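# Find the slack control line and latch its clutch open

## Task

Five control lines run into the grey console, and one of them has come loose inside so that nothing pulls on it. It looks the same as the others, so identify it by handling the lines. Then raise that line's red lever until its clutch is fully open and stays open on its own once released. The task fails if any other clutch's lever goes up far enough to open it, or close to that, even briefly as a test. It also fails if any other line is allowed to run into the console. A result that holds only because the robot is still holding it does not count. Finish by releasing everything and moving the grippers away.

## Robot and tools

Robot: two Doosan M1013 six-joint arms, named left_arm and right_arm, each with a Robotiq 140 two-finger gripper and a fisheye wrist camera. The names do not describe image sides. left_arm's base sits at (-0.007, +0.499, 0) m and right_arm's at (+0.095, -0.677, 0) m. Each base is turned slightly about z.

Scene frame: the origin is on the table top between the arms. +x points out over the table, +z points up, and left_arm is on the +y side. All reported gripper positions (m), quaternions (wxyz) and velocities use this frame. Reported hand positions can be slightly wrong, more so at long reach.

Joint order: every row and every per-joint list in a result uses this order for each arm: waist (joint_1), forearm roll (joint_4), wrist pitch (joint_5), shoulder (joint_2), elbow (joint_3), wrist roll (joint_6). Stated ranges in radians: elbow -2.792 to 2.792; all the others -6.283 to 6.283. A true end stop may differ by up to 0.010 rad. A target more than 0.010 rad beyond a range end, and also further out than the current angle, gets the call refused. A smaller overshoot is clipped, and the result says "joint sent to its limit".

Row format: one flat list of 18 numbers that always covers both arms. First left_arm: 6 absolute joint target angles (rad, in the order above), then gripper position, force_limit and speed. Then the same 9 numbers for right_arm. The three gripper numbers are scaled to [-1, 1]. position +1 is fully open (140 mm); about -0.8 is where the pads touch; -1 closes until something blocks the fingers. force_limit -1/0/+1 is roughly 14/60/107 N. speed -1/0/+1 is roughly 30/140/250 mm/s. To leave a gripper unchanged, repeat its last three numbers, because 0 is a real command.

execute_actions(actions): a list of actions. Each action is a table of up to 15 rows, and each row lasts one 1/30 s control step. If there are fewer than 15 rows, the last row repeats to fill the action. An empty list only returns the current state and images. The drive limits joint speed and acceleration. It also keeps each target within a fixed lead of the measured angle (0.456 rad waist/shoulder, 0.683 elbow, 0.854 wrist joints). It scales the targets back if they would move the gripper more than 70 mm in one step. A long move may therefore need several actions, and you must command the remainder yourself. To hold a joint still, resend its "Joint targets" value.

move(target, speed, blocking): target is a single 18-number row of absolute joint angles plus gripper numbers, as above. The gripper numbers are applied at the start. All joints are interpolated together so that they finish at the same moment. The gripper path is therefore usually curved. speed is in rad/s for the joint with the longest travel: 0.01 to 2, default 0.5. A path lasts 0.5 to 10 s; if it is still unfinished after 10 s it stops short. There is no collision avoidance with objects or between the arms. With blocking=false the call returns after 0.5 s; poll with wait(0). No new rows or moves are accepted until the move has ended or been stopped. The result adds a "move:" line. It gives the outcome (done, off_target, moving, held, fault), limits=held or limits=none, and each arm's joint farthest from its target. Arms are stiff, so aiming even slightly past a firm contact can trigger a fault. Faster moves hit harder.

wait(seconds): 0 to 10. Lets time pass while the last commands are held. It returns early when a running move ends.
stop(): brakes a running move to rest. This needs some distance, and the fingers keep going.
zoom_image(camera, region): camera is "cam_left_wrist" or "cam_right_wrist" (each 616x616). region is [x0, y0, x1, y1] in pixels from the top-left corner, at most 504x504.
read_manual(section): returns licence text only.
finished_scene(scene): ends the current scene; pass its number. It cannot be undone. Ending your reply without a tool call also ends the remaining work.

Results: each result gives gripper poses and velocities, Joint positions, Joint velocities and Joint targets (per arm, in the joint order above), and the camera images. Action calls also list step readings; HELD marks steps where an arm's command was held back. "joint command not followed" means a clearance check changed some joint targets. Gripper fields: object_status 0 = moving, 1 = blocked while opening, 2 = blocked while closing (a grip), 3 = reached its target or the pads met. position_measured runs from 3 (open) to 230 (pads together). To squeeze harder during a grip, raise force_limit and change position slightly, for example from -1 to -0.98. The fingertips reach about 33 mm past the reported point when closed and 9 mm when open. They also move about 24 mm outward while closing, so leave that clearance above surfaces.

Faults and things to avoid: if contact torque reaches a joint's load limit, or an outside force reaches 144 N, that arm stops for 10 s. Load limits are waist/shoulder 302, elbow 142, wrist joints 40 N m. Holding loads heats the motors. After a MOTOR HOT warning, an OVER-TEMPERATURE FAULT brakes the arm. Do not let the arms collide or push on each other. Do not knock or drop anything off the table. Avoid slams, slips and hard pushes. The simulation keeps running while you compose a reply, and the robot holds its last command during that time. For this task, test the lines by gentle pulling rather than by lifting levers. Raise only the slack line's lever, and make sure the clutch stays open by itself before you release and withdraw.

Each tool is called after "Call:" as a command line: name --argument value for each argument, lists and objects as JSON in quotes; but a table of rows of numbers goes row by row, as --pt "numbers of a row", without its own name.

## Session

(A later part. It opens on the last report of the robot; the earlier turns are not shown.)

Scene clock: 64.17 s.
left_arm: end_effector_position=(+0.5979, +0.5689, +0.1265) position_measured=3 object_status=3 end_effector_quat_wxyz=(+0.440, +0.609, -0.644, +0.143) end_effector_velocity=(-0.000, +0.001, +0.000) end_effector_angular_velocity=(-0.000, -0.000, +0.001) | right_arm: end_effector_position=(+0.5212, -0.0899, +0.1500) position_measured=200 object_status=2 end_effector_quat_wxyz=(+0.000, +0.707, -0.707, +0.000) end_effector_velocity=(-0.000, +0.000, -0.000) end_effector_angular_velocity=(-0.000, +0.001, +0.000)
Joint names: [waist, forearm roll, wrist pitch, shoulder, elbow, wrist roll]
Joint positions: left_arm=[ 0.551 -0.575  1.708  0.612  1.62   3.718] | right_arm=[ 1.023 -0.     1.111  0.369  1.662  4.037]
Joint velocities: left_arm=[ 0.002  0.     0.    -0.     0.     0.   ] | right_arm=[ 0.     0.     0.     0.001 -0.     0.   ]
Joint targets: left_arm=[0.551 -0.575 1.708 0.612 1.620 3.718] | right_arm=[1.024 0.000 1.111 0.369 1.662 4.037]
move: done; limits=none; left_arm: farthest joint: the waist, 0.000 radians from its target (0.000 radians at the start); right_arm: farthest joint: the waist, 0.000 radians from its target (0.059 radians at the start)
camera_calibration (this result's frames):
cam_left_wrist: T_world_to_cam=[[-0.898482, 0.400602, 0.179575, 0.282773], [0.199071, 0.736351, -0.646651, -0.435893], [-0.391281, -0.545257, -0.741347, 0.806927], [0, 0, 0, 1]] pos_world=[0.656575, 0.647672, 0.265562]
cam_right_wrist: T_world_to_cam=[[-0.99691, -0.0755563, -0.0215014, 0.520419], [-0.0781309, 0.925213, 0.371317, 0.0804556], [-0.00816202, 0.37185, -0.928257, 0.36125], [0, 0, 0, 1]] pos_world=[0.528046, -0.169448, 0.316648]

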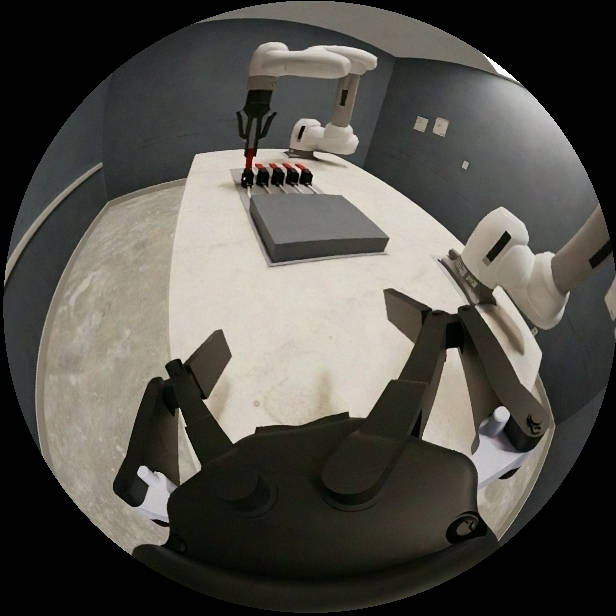

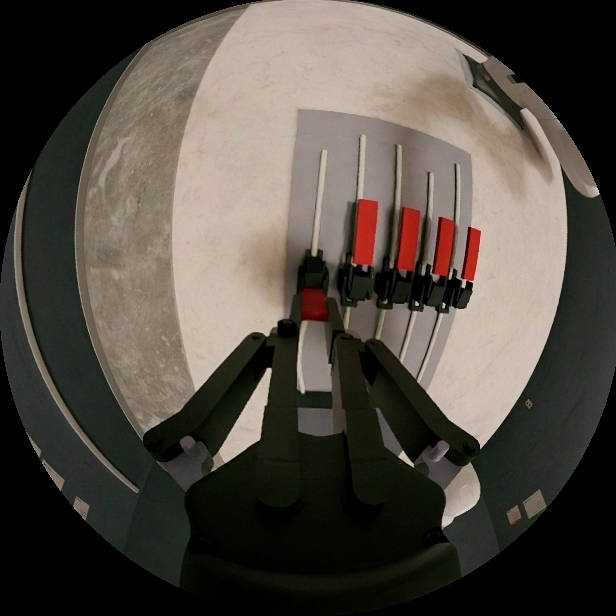

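Call:
move --target '[0.551,-0.575,1.708,0.612,1.62,3.718,1,0,0, 1.0604,0,1.1165,0.4311,1.594,4.074,-1,-0.5,0]' --speed 0.08

Call:
move --target '[0.551,-0.575,1.708,0.612,1.62,3.718,1,0,0, 1.0604,0,1.1165,0.4311,1.594,4.074,-0.3,-0.5,0]'

Call:
move --target '[0.551,-0.575,1.708,0.612,1.62,3.718,1,0,0, 1.0604,0,1.3,0.34,1.5,4.074,-0.3,-0.5,0]'

Scene clock: 65.60 s.
left_arm: end_effector_position=(+0.5979, +0.5689, +0.1265) position_measured=3 object_status=3 end_effector_quat_wxyz=(+0.440, +0.609, -0.644, +0.143) end_effector_velocity=(-0.000, +0.000, -0.000) end_effector_angular_velocity=(+0.000, +0.001, +0.000) | right_arm: end_effector_position=(+0.5212, -0.0450, +0.1378) position_measured=200 object_status=2 end_effector_quat_wxyz=(+0.000, +0.707, -0.707, +0.000) end_effector_velocity=(-0.001, +0.000, +0.001) end_effector_angular_velocity=(+0.001, +0.000, -0.000)
Joint names: [waist, forearm roll, wrist pitch, shoulder, elbow, wrist roll]
Joint positions: left_arm=[ 0.551 -0.575  1.708  0.612  1.62   3.718] | right_arm=[ 1.06  -0.     1.117  0.431  1.594  4.074]
Joint velocities: left_arm=[ 0.     0.    -0.     0.     0.    -0.001] | right_arm=[ 0.     0.001  0.    -0.001  0.     0.   ]
Joint targets: left_arm=[0.551 -0.575 1.708 0.612 1.620 3.718] | right_arm=[1.060 0.000 1.116 0.431 1.594 4.074]
move: done; limits=none; left_arm: farthest joint: the waist, 0.000 radians from its target (0.000 radians at the start); right_arm: farthest joint: the waist, 0.000 radians from its target (0.037 radians at the start)
camera_calibration (this result's frames):
cam_left_wrist: T_world_to_cam=[[-0.898482, 0.400603, 0.179575, 0.282773], [0.199071, 0.736351, -0.646651, -0.435893], [-0.391281, -0.545256, -0.741347, 0.806926], [0, 0, 0, 1]] pos_world=[0.656575, 0.647673, 0.265562]
cam_right_wrist: T_world_to_cam=[[-0.996926, -0.0754167, -0.0212463, 0.523525], [-0.0779078, 0.92529, 0.371173, 0.0433603], [-0.00833366, 0.371687, -0.928321, 0.33322], [0, 0, 0, 1]] pos_world=[0.528071, -0.124492, 0.304364]

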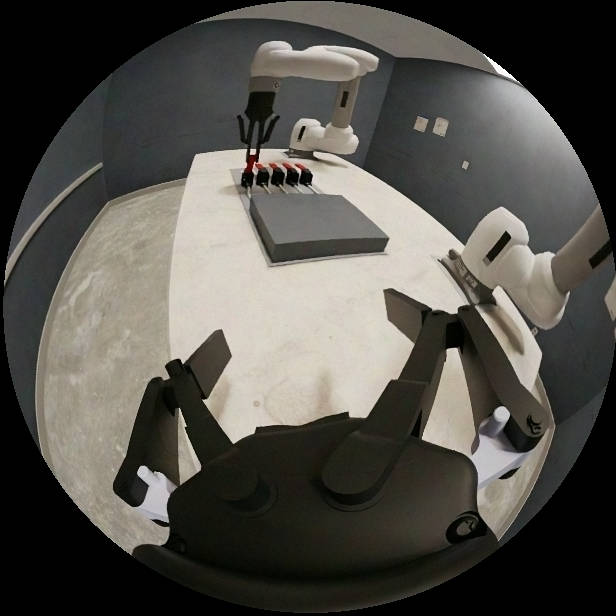

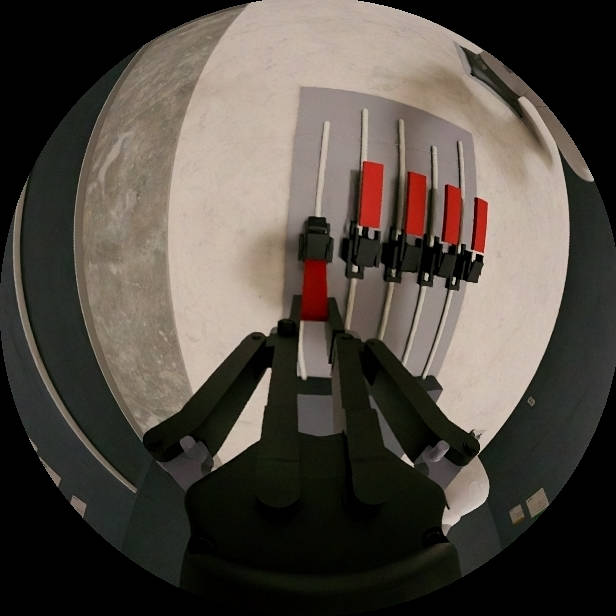

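Scene clock: 66.30 s.
left_arm: end_effector_position=(+0.5979, +0.5689, +0.1265) position_measured=3 object_status=3 end_effector_quat_wxyz=(+0.440, +0.609, -0.644, +0.143) end_effector_velocity=(-0.000, +0.000, -0.000) end_effector_angular_velocity=(-0.001, +0.001, -0.000) | right_arm: end_effector_position=(+0.5212, -0.0449, +0.1380) position_measured=167 object_status=3 end_effector_quat_wxyz=(-0.000, +0.707, -0.707, -0.000) end_effector_velocity=(+0.000, +0.000, +0.000) end_effector_angular_velocity=(+0.001, -0.000, -0.001)
Joint names: [waist, forearm roll, wrist pitch, shoulder, elbow, wrist roll]
Joint positions: left_arm=[ 0.551 -0.575  1.708  0.612  1.62   3.718] | right_arm=[ 1.06  -0.     1.117  0.431  1.594  4.074]
Joint velocities: left_arm=[ 0.    -0.     0.001  0.     0.     0.   ] | right_arm=[-0.     0.    -0.     0.    -0.001  0.   ]
Joint targets: left_arm=[0.551 -0.575 1.708 0.612 1.620 3.718] | right_arm=[1.060 0.000 1.116 0.431 1.594 4.074]
move: done; limits=none; left_arm: farthest joint: the waist, 0.000 radians from its target (0.000 radians at the start); right_arm: farthest joint: the waist, 0.000 radians from its target (0.000 radians at the start)
camera_calibration (this result's frames):
cam_left_wrist: T_world_to_cam=[[-0.898482, 0.400603, 0.179575, 0.282773], [0.199071, 0.736351, -0.646651, -0.435893], [-0.391281, -0.545256, -0.741347, 0.806926], [0, 0, 0, 1]] pos_world=[0.656575, 0.647673, 0.265562]
cam_right_wrist: T_world_to_cam=[[-0.996918, -0.0754504, -0.0214757, 0.523562], [-0.0780219, 0.925166, 0.371457, 0.0432054], [-0.00815798, 0.371988, -0.928202, 0.333298], [0, 0, 0, 1]] pos_world=[0.528039, -0.124452, 0.304563]

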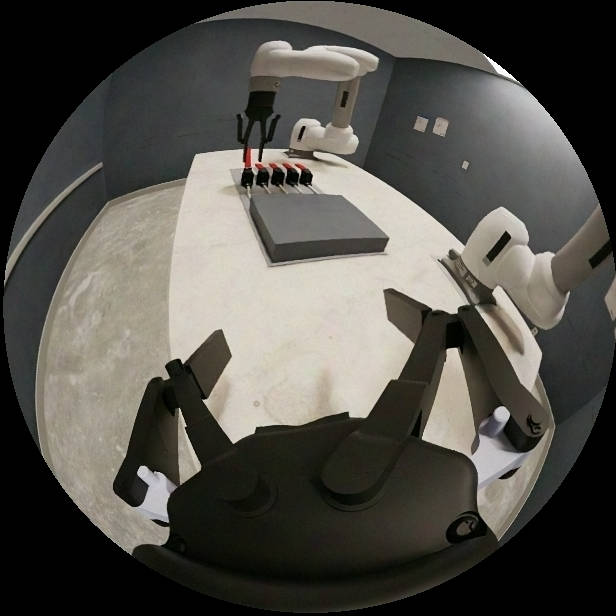

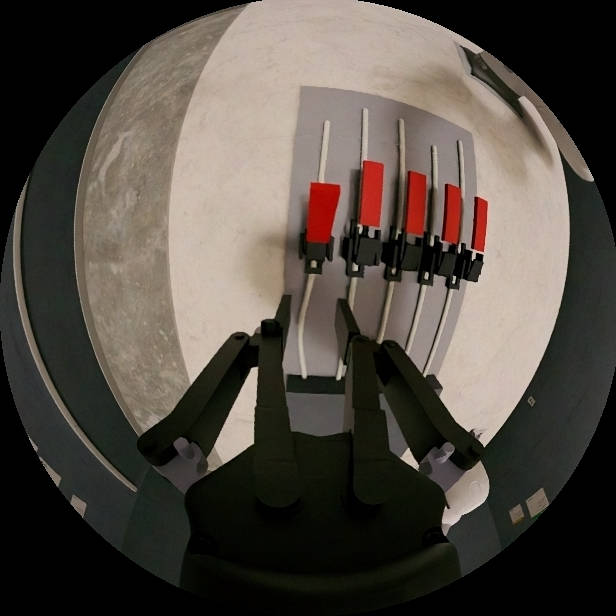

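Scene clock: 67.10 s.
left_arm: end_effector_position=(+0.5979, +0.5689, +0.1265) position_measured=3 object_status=3 end_effector_quat_wxyz=(+0.440, +0.609, -0.644, +0.143) end_effector_velocity=(-0.000, +0.000, -0.000) end_effector_angular_velocity=(+0.000, +0.001, +0.001) | right_arm: end_effector_position=(+0.5121, -0.0571, +0.2557) position_measured=167 object_status=3 end_effector_quat_wxyz=(-0.001, +0.707, -0.707, -0.000) end_effector_velocity=(+0.001, +0.001, +0.001) end_effector_angular_velocity=(+0.002, -0.002, +0.000)
Joint names: [waist, forearm roll, wrist pitch, shoulder, elbow, wrist roll]
Joint positions: left_arm=[ 0.551 -0.575  1.708  0.612  1.62   3.718] | right_arm=[1.06  0.    1.3   0.34  1.5   4.074]
Joint velocities: left_arm=[ 0.    -0.    -0.     0.     0.    -0.001] | right_arm=[ 0.    -0.     0.     0.    -0.003 -0.   ]
Joint targets: left_arm=[0.551 -0.575 1.708 0.612 1.620 3.718] | right_arm=[1.060 0.000 1.300 0.340 1.500 4.074]
move: done; limits=none; left_arm: farthest joint: the waist, 0.000 radians from its target (0.000 radians at the start); right_arm: farthest joint: the waist, 0.000 radians from its target (0.000 radians at the start)
camera_calibration (this result's frames):
cam_left_wrist: T_world_to_cam=[[-0.898482, 0.400603, 0.179575, 0.282773], [0.199071, 0.736351, -0.646651, -0.435893], [-0.391281, -0.545256, -0.741347, 0.806926], [0, 0, 0, 1]] pos_world=[0.656575, 0.647673, 0.265562]
cam_right_wrist: T_world_to_cam=[[-0.996903, -0.0753958, -0.0223686, 0.516335], [-0.0782953, 0.924734, 0.372473, 0.0099357], [-0.00739786, 0.373071, -0.927773, 0.44662], [0, 0, 0, 1]] pos_world=[0.518818, -0.136879, 0.422211]

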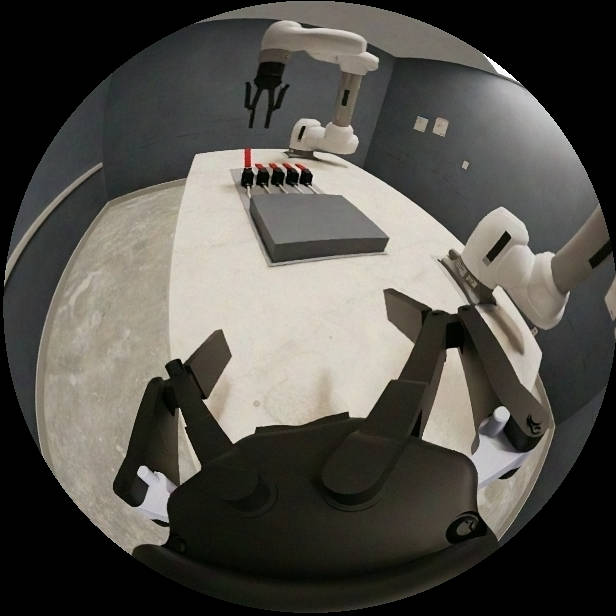

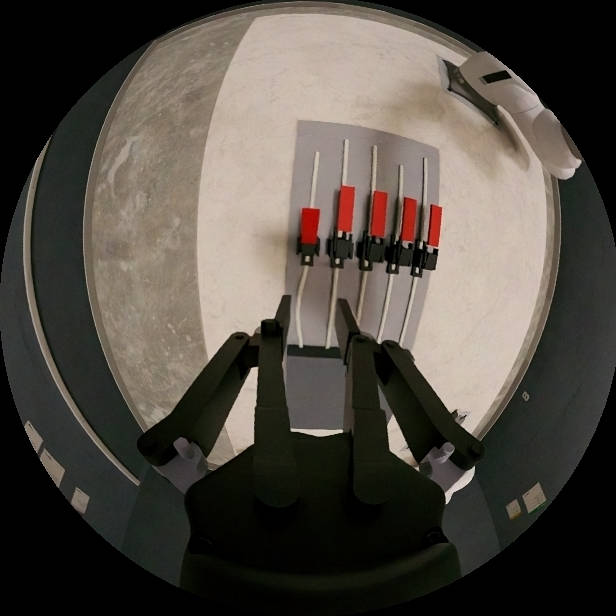

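Call:
move --target '[0.551,-0.575,1.708,0.612,1.62,3.718,1,0,0, 0.9375,0,1.2,0.2,1.74,3.951,-1,-0.5,0]'

Call:
move --target '[0.551,-0.575,1.708,0.612,1.62,3.718,1,0,0, 0.9375,0,1.017,0.292,1.832,3.951,-1,-0.5,0]' --speed 0.3

Call:
move --target '[0.551,-0.575,1.708,0.612,1.62,3.718,1,0,0, 1.0721,0,1.0972,0.4621,1.5823,4.086,-1,-0.5,0]' --speed 0.1

Call:
move --target '[0.551,-0.575,1.708,0.612,1.62,3.718,1,0,0, 1.0721,0,1.0573,0.4812,1.6031,4.086,-1,-0.5,0]' --speed 0.04

Call:
move --target '[0.551,-0.575,1.708,0.612,1.62,3.718,1,0,0, 1.0604,0,1.3,0.34,1.5,4.074,-1,-0.5,0]' --speed 0.3

Scene clock: 68.57 s.
left_arm: end_effector_position=(+0.5979, +0.5689, +0.1265) position_measured=3 object_status=3 end_effector_quat_wxyz=(+0.440, +0.609, -0.644, +0.143) end_effector_velocity=(+0.000, -0.000, +0.000) end_effector_angular_velocity=(+0.000, -0.001, -0.001) | right_arm: end_effector_position=(+0.5152, -0.1861, +0.2259) position_measured=232 object_status=3 end_effector_quat_wxyz=(-0.001, +0.707, -0.707, +0.000) end_effector_velocity=(+0.000, -0.000, -0.000) end_effector_angular_velocity=(-0.000, +0.000, -0.000)
Joint names: [waist, forearm roll, wrist pitch, shoulder, elbow, wrist roll]
Joint positions: left_arm=[ 0.551 -0.575  1.708  0.612  1.62   3.718] | right_arm=[ 0.938 -0.     1.2    0.2    1.74   3.951]
Joint velocities: left_arm=[-0.001  0.    -0.    -0.    -0.     0.001] | right_arm=[-0.    -0.    -0.    -0.     0.001 -0.   ]
Joint targets: left_arm=[0.551 -0.575 1.708 0.612 1.620 3.718] | right_arm=[0.937 0.000 1.200 0.200 1.740 3.951]
move: done; limits=none; left_arm: farthest joint: the waist, 0.000 radians from its target (0.000 radians at the start); right_arm: farthest joint: the waist, 0.000 radians from its target (0.123 radians at the start)
camera_calibration (this result's frames):
cam_left_wrist: T_world_to_cam=[[-0.898482, 0.400602, 0.179575, 0.282774], [0.19907, 0.736351, -0.646651, -0.435893], [-0.391281, -0.545257, -0.741347, 0.806926], [0, 0, 0, 1]] pos_world=[0.656575, 0.647673, 0.265562]
cam_right_wrist: T_world_to_cam=[[-0.996882, -0.0755721, -0.0226851, 0.50906], [-0.0785775, 0.924744, 0.372389, 0.140694], [-0.00716424, 0.37301, -0.9278, 0.466967], [0, 0, 0, 1]] pos_world=[0.521874, -0.265819, 0.392407]

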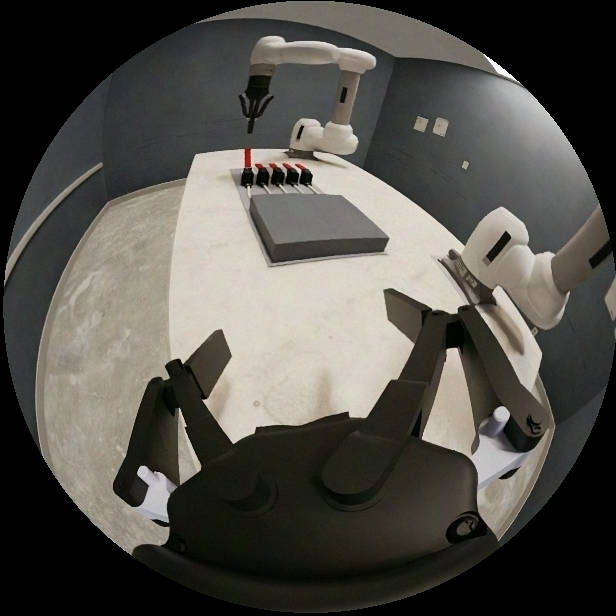

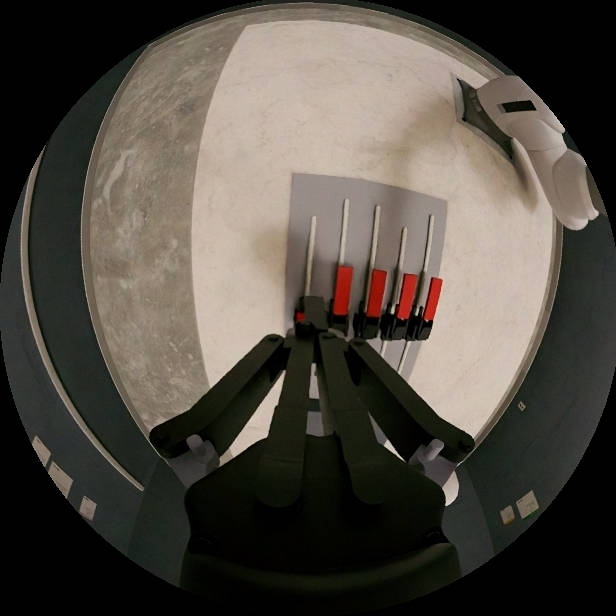

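Scene clock: 69.57 s.
left_arm: end_effector_position=(+0.5979, +0.5689, +0.1265) position_measured=3 object_status=3 end_effector_quat_wxyz=(+0.440, +0.609, -0.644, +0.143) end_effector_velocity=(+0.000, -0.000, +0.000) end_effector_angular_velocity=(+0.000, -0.001, -0.000) | right_arm: end_effector_position=(+0.5216, -0.1794, +0.1201) position_measured=232 object_status=3 end_effector_quat_wxyz=(-0.000, +0.707, -0.707, -0.000) end_effector_velocity=(-0.000, -0.000, +0.000) end_effector_angular_velocity=(+0.000, +0.000, -0.000)
Joint names: [waist, forearm roll, wrist pitch, shoulder, elbow, wrist roll]
Joint positions: left_arm=[ 0.551 -0.575  1.708  0.612  1.62   3.718] | right_arm=[ 0.937 -0.     1.017  0.292  1.832  3.951]
Joint velocities: left_arm=[-0.001 -0.    -0.    -0.001 -0.     0.   ] | right_arm=[ 0.     0.    -0.    -0.001  0.001 -0.   ]
Joint targets: left_arm=[0.551 -0.575 1.708 0.612 1.620 3.718] | right_arm=[0.937 0.000 1.017 0.292 1.832 3.951]
move: done; limits=none; left_arm: farthest joint: the waist, 0.000 radians from its target (0.000 radians at the start); right_arm: farthest joint: the waist, 0.000 radians from its target (0.000 radians at the start)
camera_calibration (this result's frames):
cam_left_wrist: T_world_to_cam=[[-0.898482, 0.400603, 0.179575, 0.282773], [0.199071, 0.736351, -0.646651, -0.435893], [-0.391281, -0.545257, -0.741347, 0.806927], [0, 0, 0, 1]] pos_world=[0.656575, 0.647673, 0.265562]
cam_right_wrist: T_world_to_cam=[[-0.996902, -0.0755238, -0.0219552, 0.513476], [-0.0782652, 0.924993, 0.371836, 0.174378], [-0.00777413, 0.372403, -0.928039, 0.366578], [0, 0, 0, 1]] pos_world=[0.528383, -0.259033, 0.286632]

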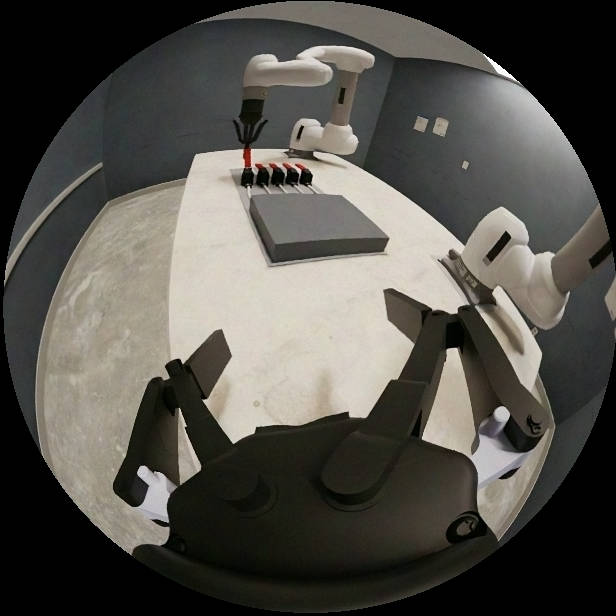

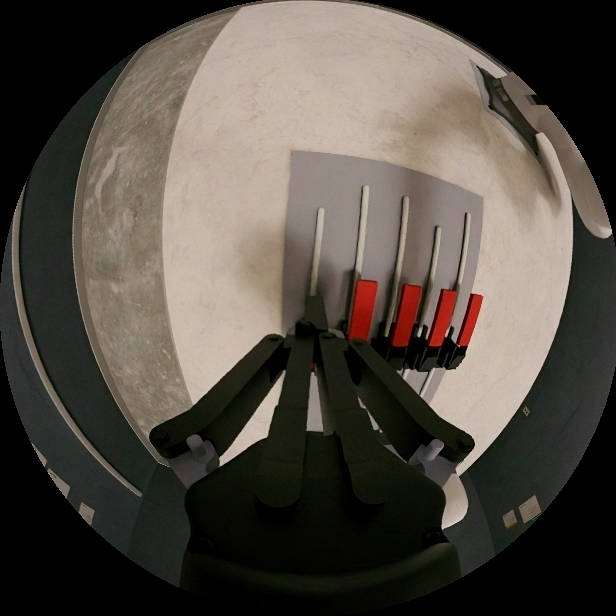

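Scene clock: 72.37 s.
left_arm: end_effector_position=(+0.5979, +0.5689, +0.1265) position_measured=3 object_status=3 end_effector_quat_wxyz=(+0.440, +0.609, -0.644, +0.143) end_effector_velocity=(+0.000, -0.001, +0.000) end_effector_angular_velocity=(-0.000, -0.000, -0.001) | right_arm: end_effector_position=(+0.5211, -0.0298, +0.1200) position_measured=232 object_status=3 end_effector_quat_wxyz=(+0.000, +0.707, -0.707, -0.000) end_effector_velocity=(+0.000, +0.000, +0.000) end_effector_angular_velocity=(+0.000, -0.000, -0.000)
Joint names: [waist, forearm roll, wrist pitch, shoulder, elbow, wrist roll]
Joint positions: left_arm=[ 0.551 -0.575  1.708  0.612  1.62   3.718] | right_arm=[1.072 0.    1.097 0.462 1.582 4.086]
Joint velocities: left_arm=[-0.001 -0.     0.     0.    -0.     0.   ] | right_arm=[ 0.     0.     0.     0.    -0.001  0.   ]
Joint targets: left_arm=[0.551 -0.575 1.708 0.612 1.620 3.718] | right_arm=[1.072 0.000 1.097 0.462 1.582 4.086]
move: done; limits=none; left_arm: farthest joint: the waist, 0.000 radians from its target (0.000 radians at the start); right_arm: farthest joint: the waist, 0.000 radians from its target (0.135 radians at the start)
camera_calibration (this result's frames):
cam_left_wrist: T_world_to_cam=[[-0.898482, 0.400603, 0.179575, 0.282773], [0.199071, 0.736351, -0.646651, -0.435893], [-0.391281, -0.545257, -0.741347, 0.806927], [0, 0, 0, 1]] pos_world=[0.656575, 0.647673, 0.265562]
cam_right_wrist: T_world_to_cam=[[-0.996944, -0.0751245, -0.0214265, 0.524242], [-0.0777013, 0.925203, 0.371432, 0.0357904], [-0.00807979, 0.371962, -0.928213, 0.310967], [0, 0, 0, 1]] pos_world=[0.527934, -0.109398, 0.286583]

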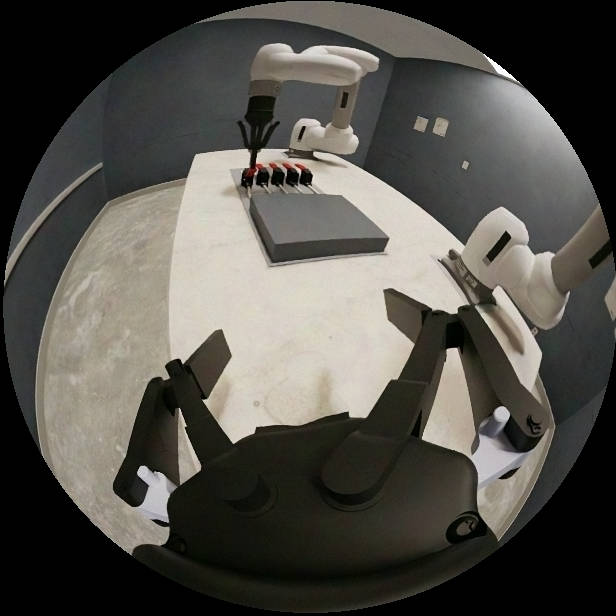

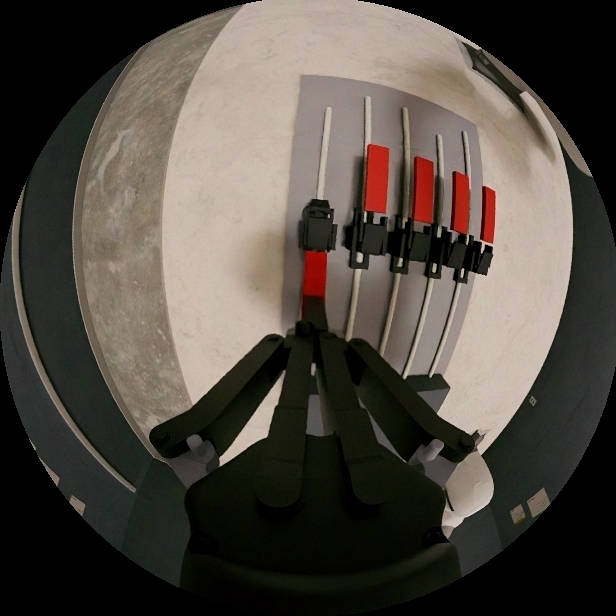

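Scene clock: 73.63 s.
left_arm: end_effector_position=(+0.5979, +0.5689, +0.1265) position_measured=3 object_status=3 end_effector_quat_wxyz=(+0.440, +0.609, -0.644, +0.143) end_effector_velocity=(+0.000, -0.001, -0.000) end_effector_angular_velocity=(-0.000, +0.001, -0.001) | right_arm: end_effector_position=(+0.5211, -0.0298, +0.0950) position_measured=232 object_status=3 end_effector_quat_wxyz=(+0.000, +0.707, -0.707, -0.000) end_effector_velocity=(+0.000, +0.000, +0.000) end_effector_angular_velocity=(+0.001, -0.001, -0.000)
Joint names: [waist, forearm roll, wrist pitch, shoulder, elbow, wrist roll]
Joint positions: left_arm=[ 0.551 -0.575  1.708  0.612  1.62   3.718] | right_arm=[1.072 0.    1.057 0.481 1.603 4.086]
Joint velocities: left_arm=[-0.001 -0.     0.     0.    -0.    -0.   ] | right_arm=[-0.  0. -0. -0. -0.  0.]
Joint targets: left_arm=[0.551 -0.575 1.708 0.612 1.620 3.718] | right_arm=[1.072 0.000 1.057 0.481 1.603 4.086]
move: done; limits=none; left_arm: farthest joint: the waist, 0.000 radians from its target (0.000 radians at the start); right_arm: farthest joint: the waist, 0.000 radians from its target (0.000 radians at the start)
camera_calibration (this result's frames):
cam_left_wrist: T_world_to_cam=[[-0.898482, 0.400602, 0.179575, 0.282773], [0.199071, 0.736351, -0.646651, -0.435893], [-0.391281, -0.545257, -0.741347, 0.806927], [0, 0, 0, 1]] pos_world=[0.656575, 0.647673, 0.265562]
cam_right_wrist: T_world_to_cam=[[-0.996943, -0.0751392, -0.0214328, 0.523691], [-0.0777173, 0.925199, 0.371438, 0.04508], [-0.00807994, 0.371968, -0.92821, 0.287747], [0, 0, 0, 1]] pos_world=[0.527918, -0.109391, 0.26157]

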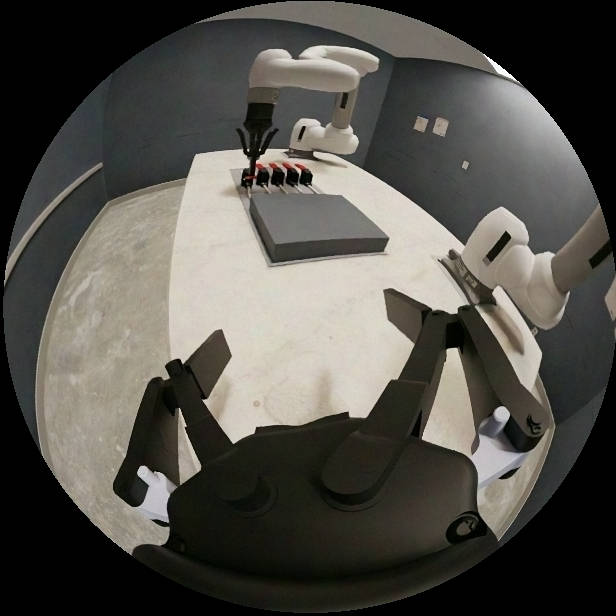

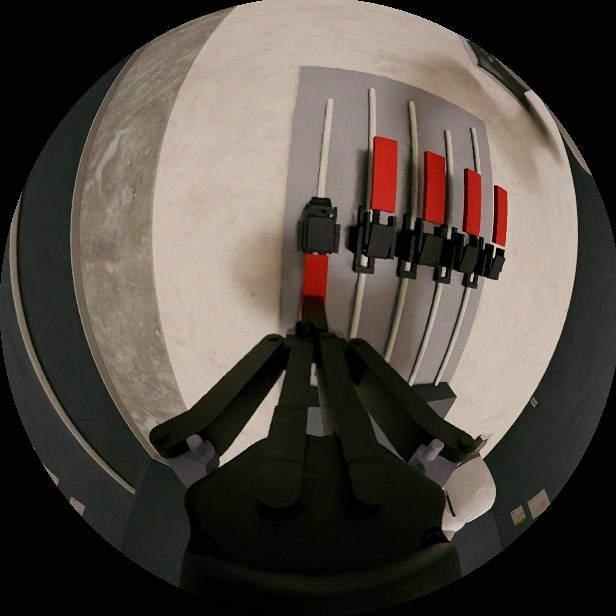

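Scene clock: 74.83 s.
left_arm: end_effector_position=(+0.5979, +0.5689, +0.1265) position_measured=3 object_status=3 end_effector_quat_wxyz=(+0.440, +0.609, -0.644, +0.143) end_effector_velocity=(+0.000, +0.000, +0.000) end_effector_angular_velocity=(-0.000, -0.000, +0.001) | right_arm: end_effector_position=(+0.5121, -0.0571, +0.2557) position_measured=232 object_status=3 end_effector_quat_wxyz=(-0.001, +0.707, -0.707, -0.000) end_effector_velocity=(-0.000, -0.000, -0.000) end_effector_angular_velocity=(-0.001, +0.000, +0.000)
Joint names: [waist, forearm roll, wrist pitch, shoulder, elbow, wrist roll]
Joint positions: left_arm=[ 0.551 -0.575  1.708  0.612  1.62   3.718] | right_arm=[1.06  0.    1.3   0.34  1.5   4.074]
Joint velocities: left_arm=[ 0.001 -0.     0.    -0.    -0.    -0.   ] | right_arm=[ 0. -0.  0.  0.  0.  0.]
Joint targets: left_arm=[0.551 -0.575 1.708 0.612 1.620 3.718] | right_arm=[1.060 0.000 1.300 0.340 1.500 4.074]
move: done; limits=none; left_arm: farthest joint: the waist, 0.000 radians from its target (0.000 radians at the start); right_arm: farthest joint: the waist, 0.000 radians from its target (0.012 radians at the start)
camera_calibration (this result's frames):
cam_left_wrist: T_world_to_cam=[[-0.898482, 0.400603, 0.179575, 0.282773], [0.199071, 0.736351, -0.646651, -0.435893], [-0.391281, -0.545257, -0.741347, 0.806927], [0, 0, 0, 1]] pos_world=[0.656575, 0.647673, 0.265562]
cam_right_wrist: T_world_to_cam=[[-0.9969, -0.0754121, -0.0224173, 0.516355], [-0.0783285, 0.924731, 0.372475, 0.00994246], [-0.0073592, 0.373077, -0.927771, 0.446621], [0, 0, 0, 1]] pos_world=[0.51882, -0.136879, 0.422234]

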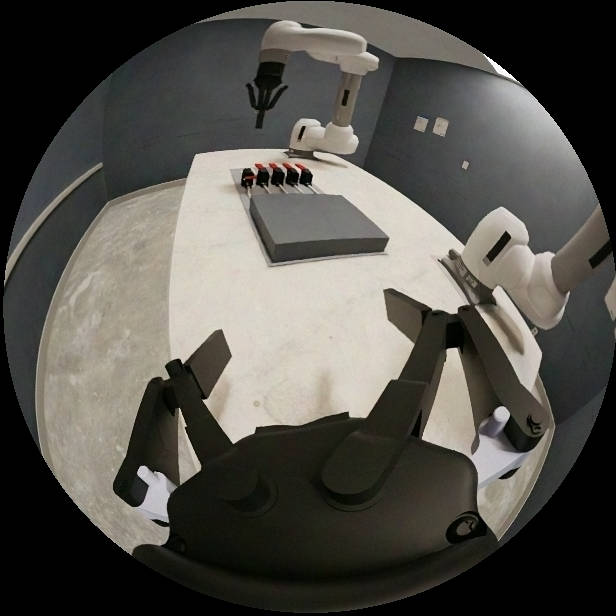

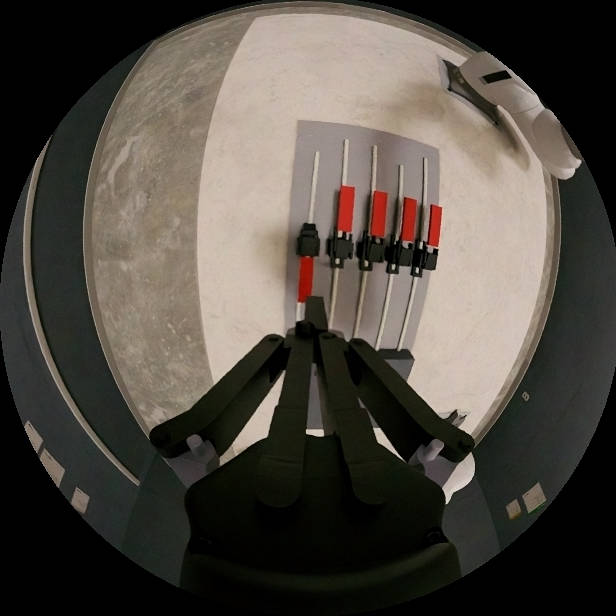

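Call:
finished_scene --scene 1

The scene is finished: the task was done.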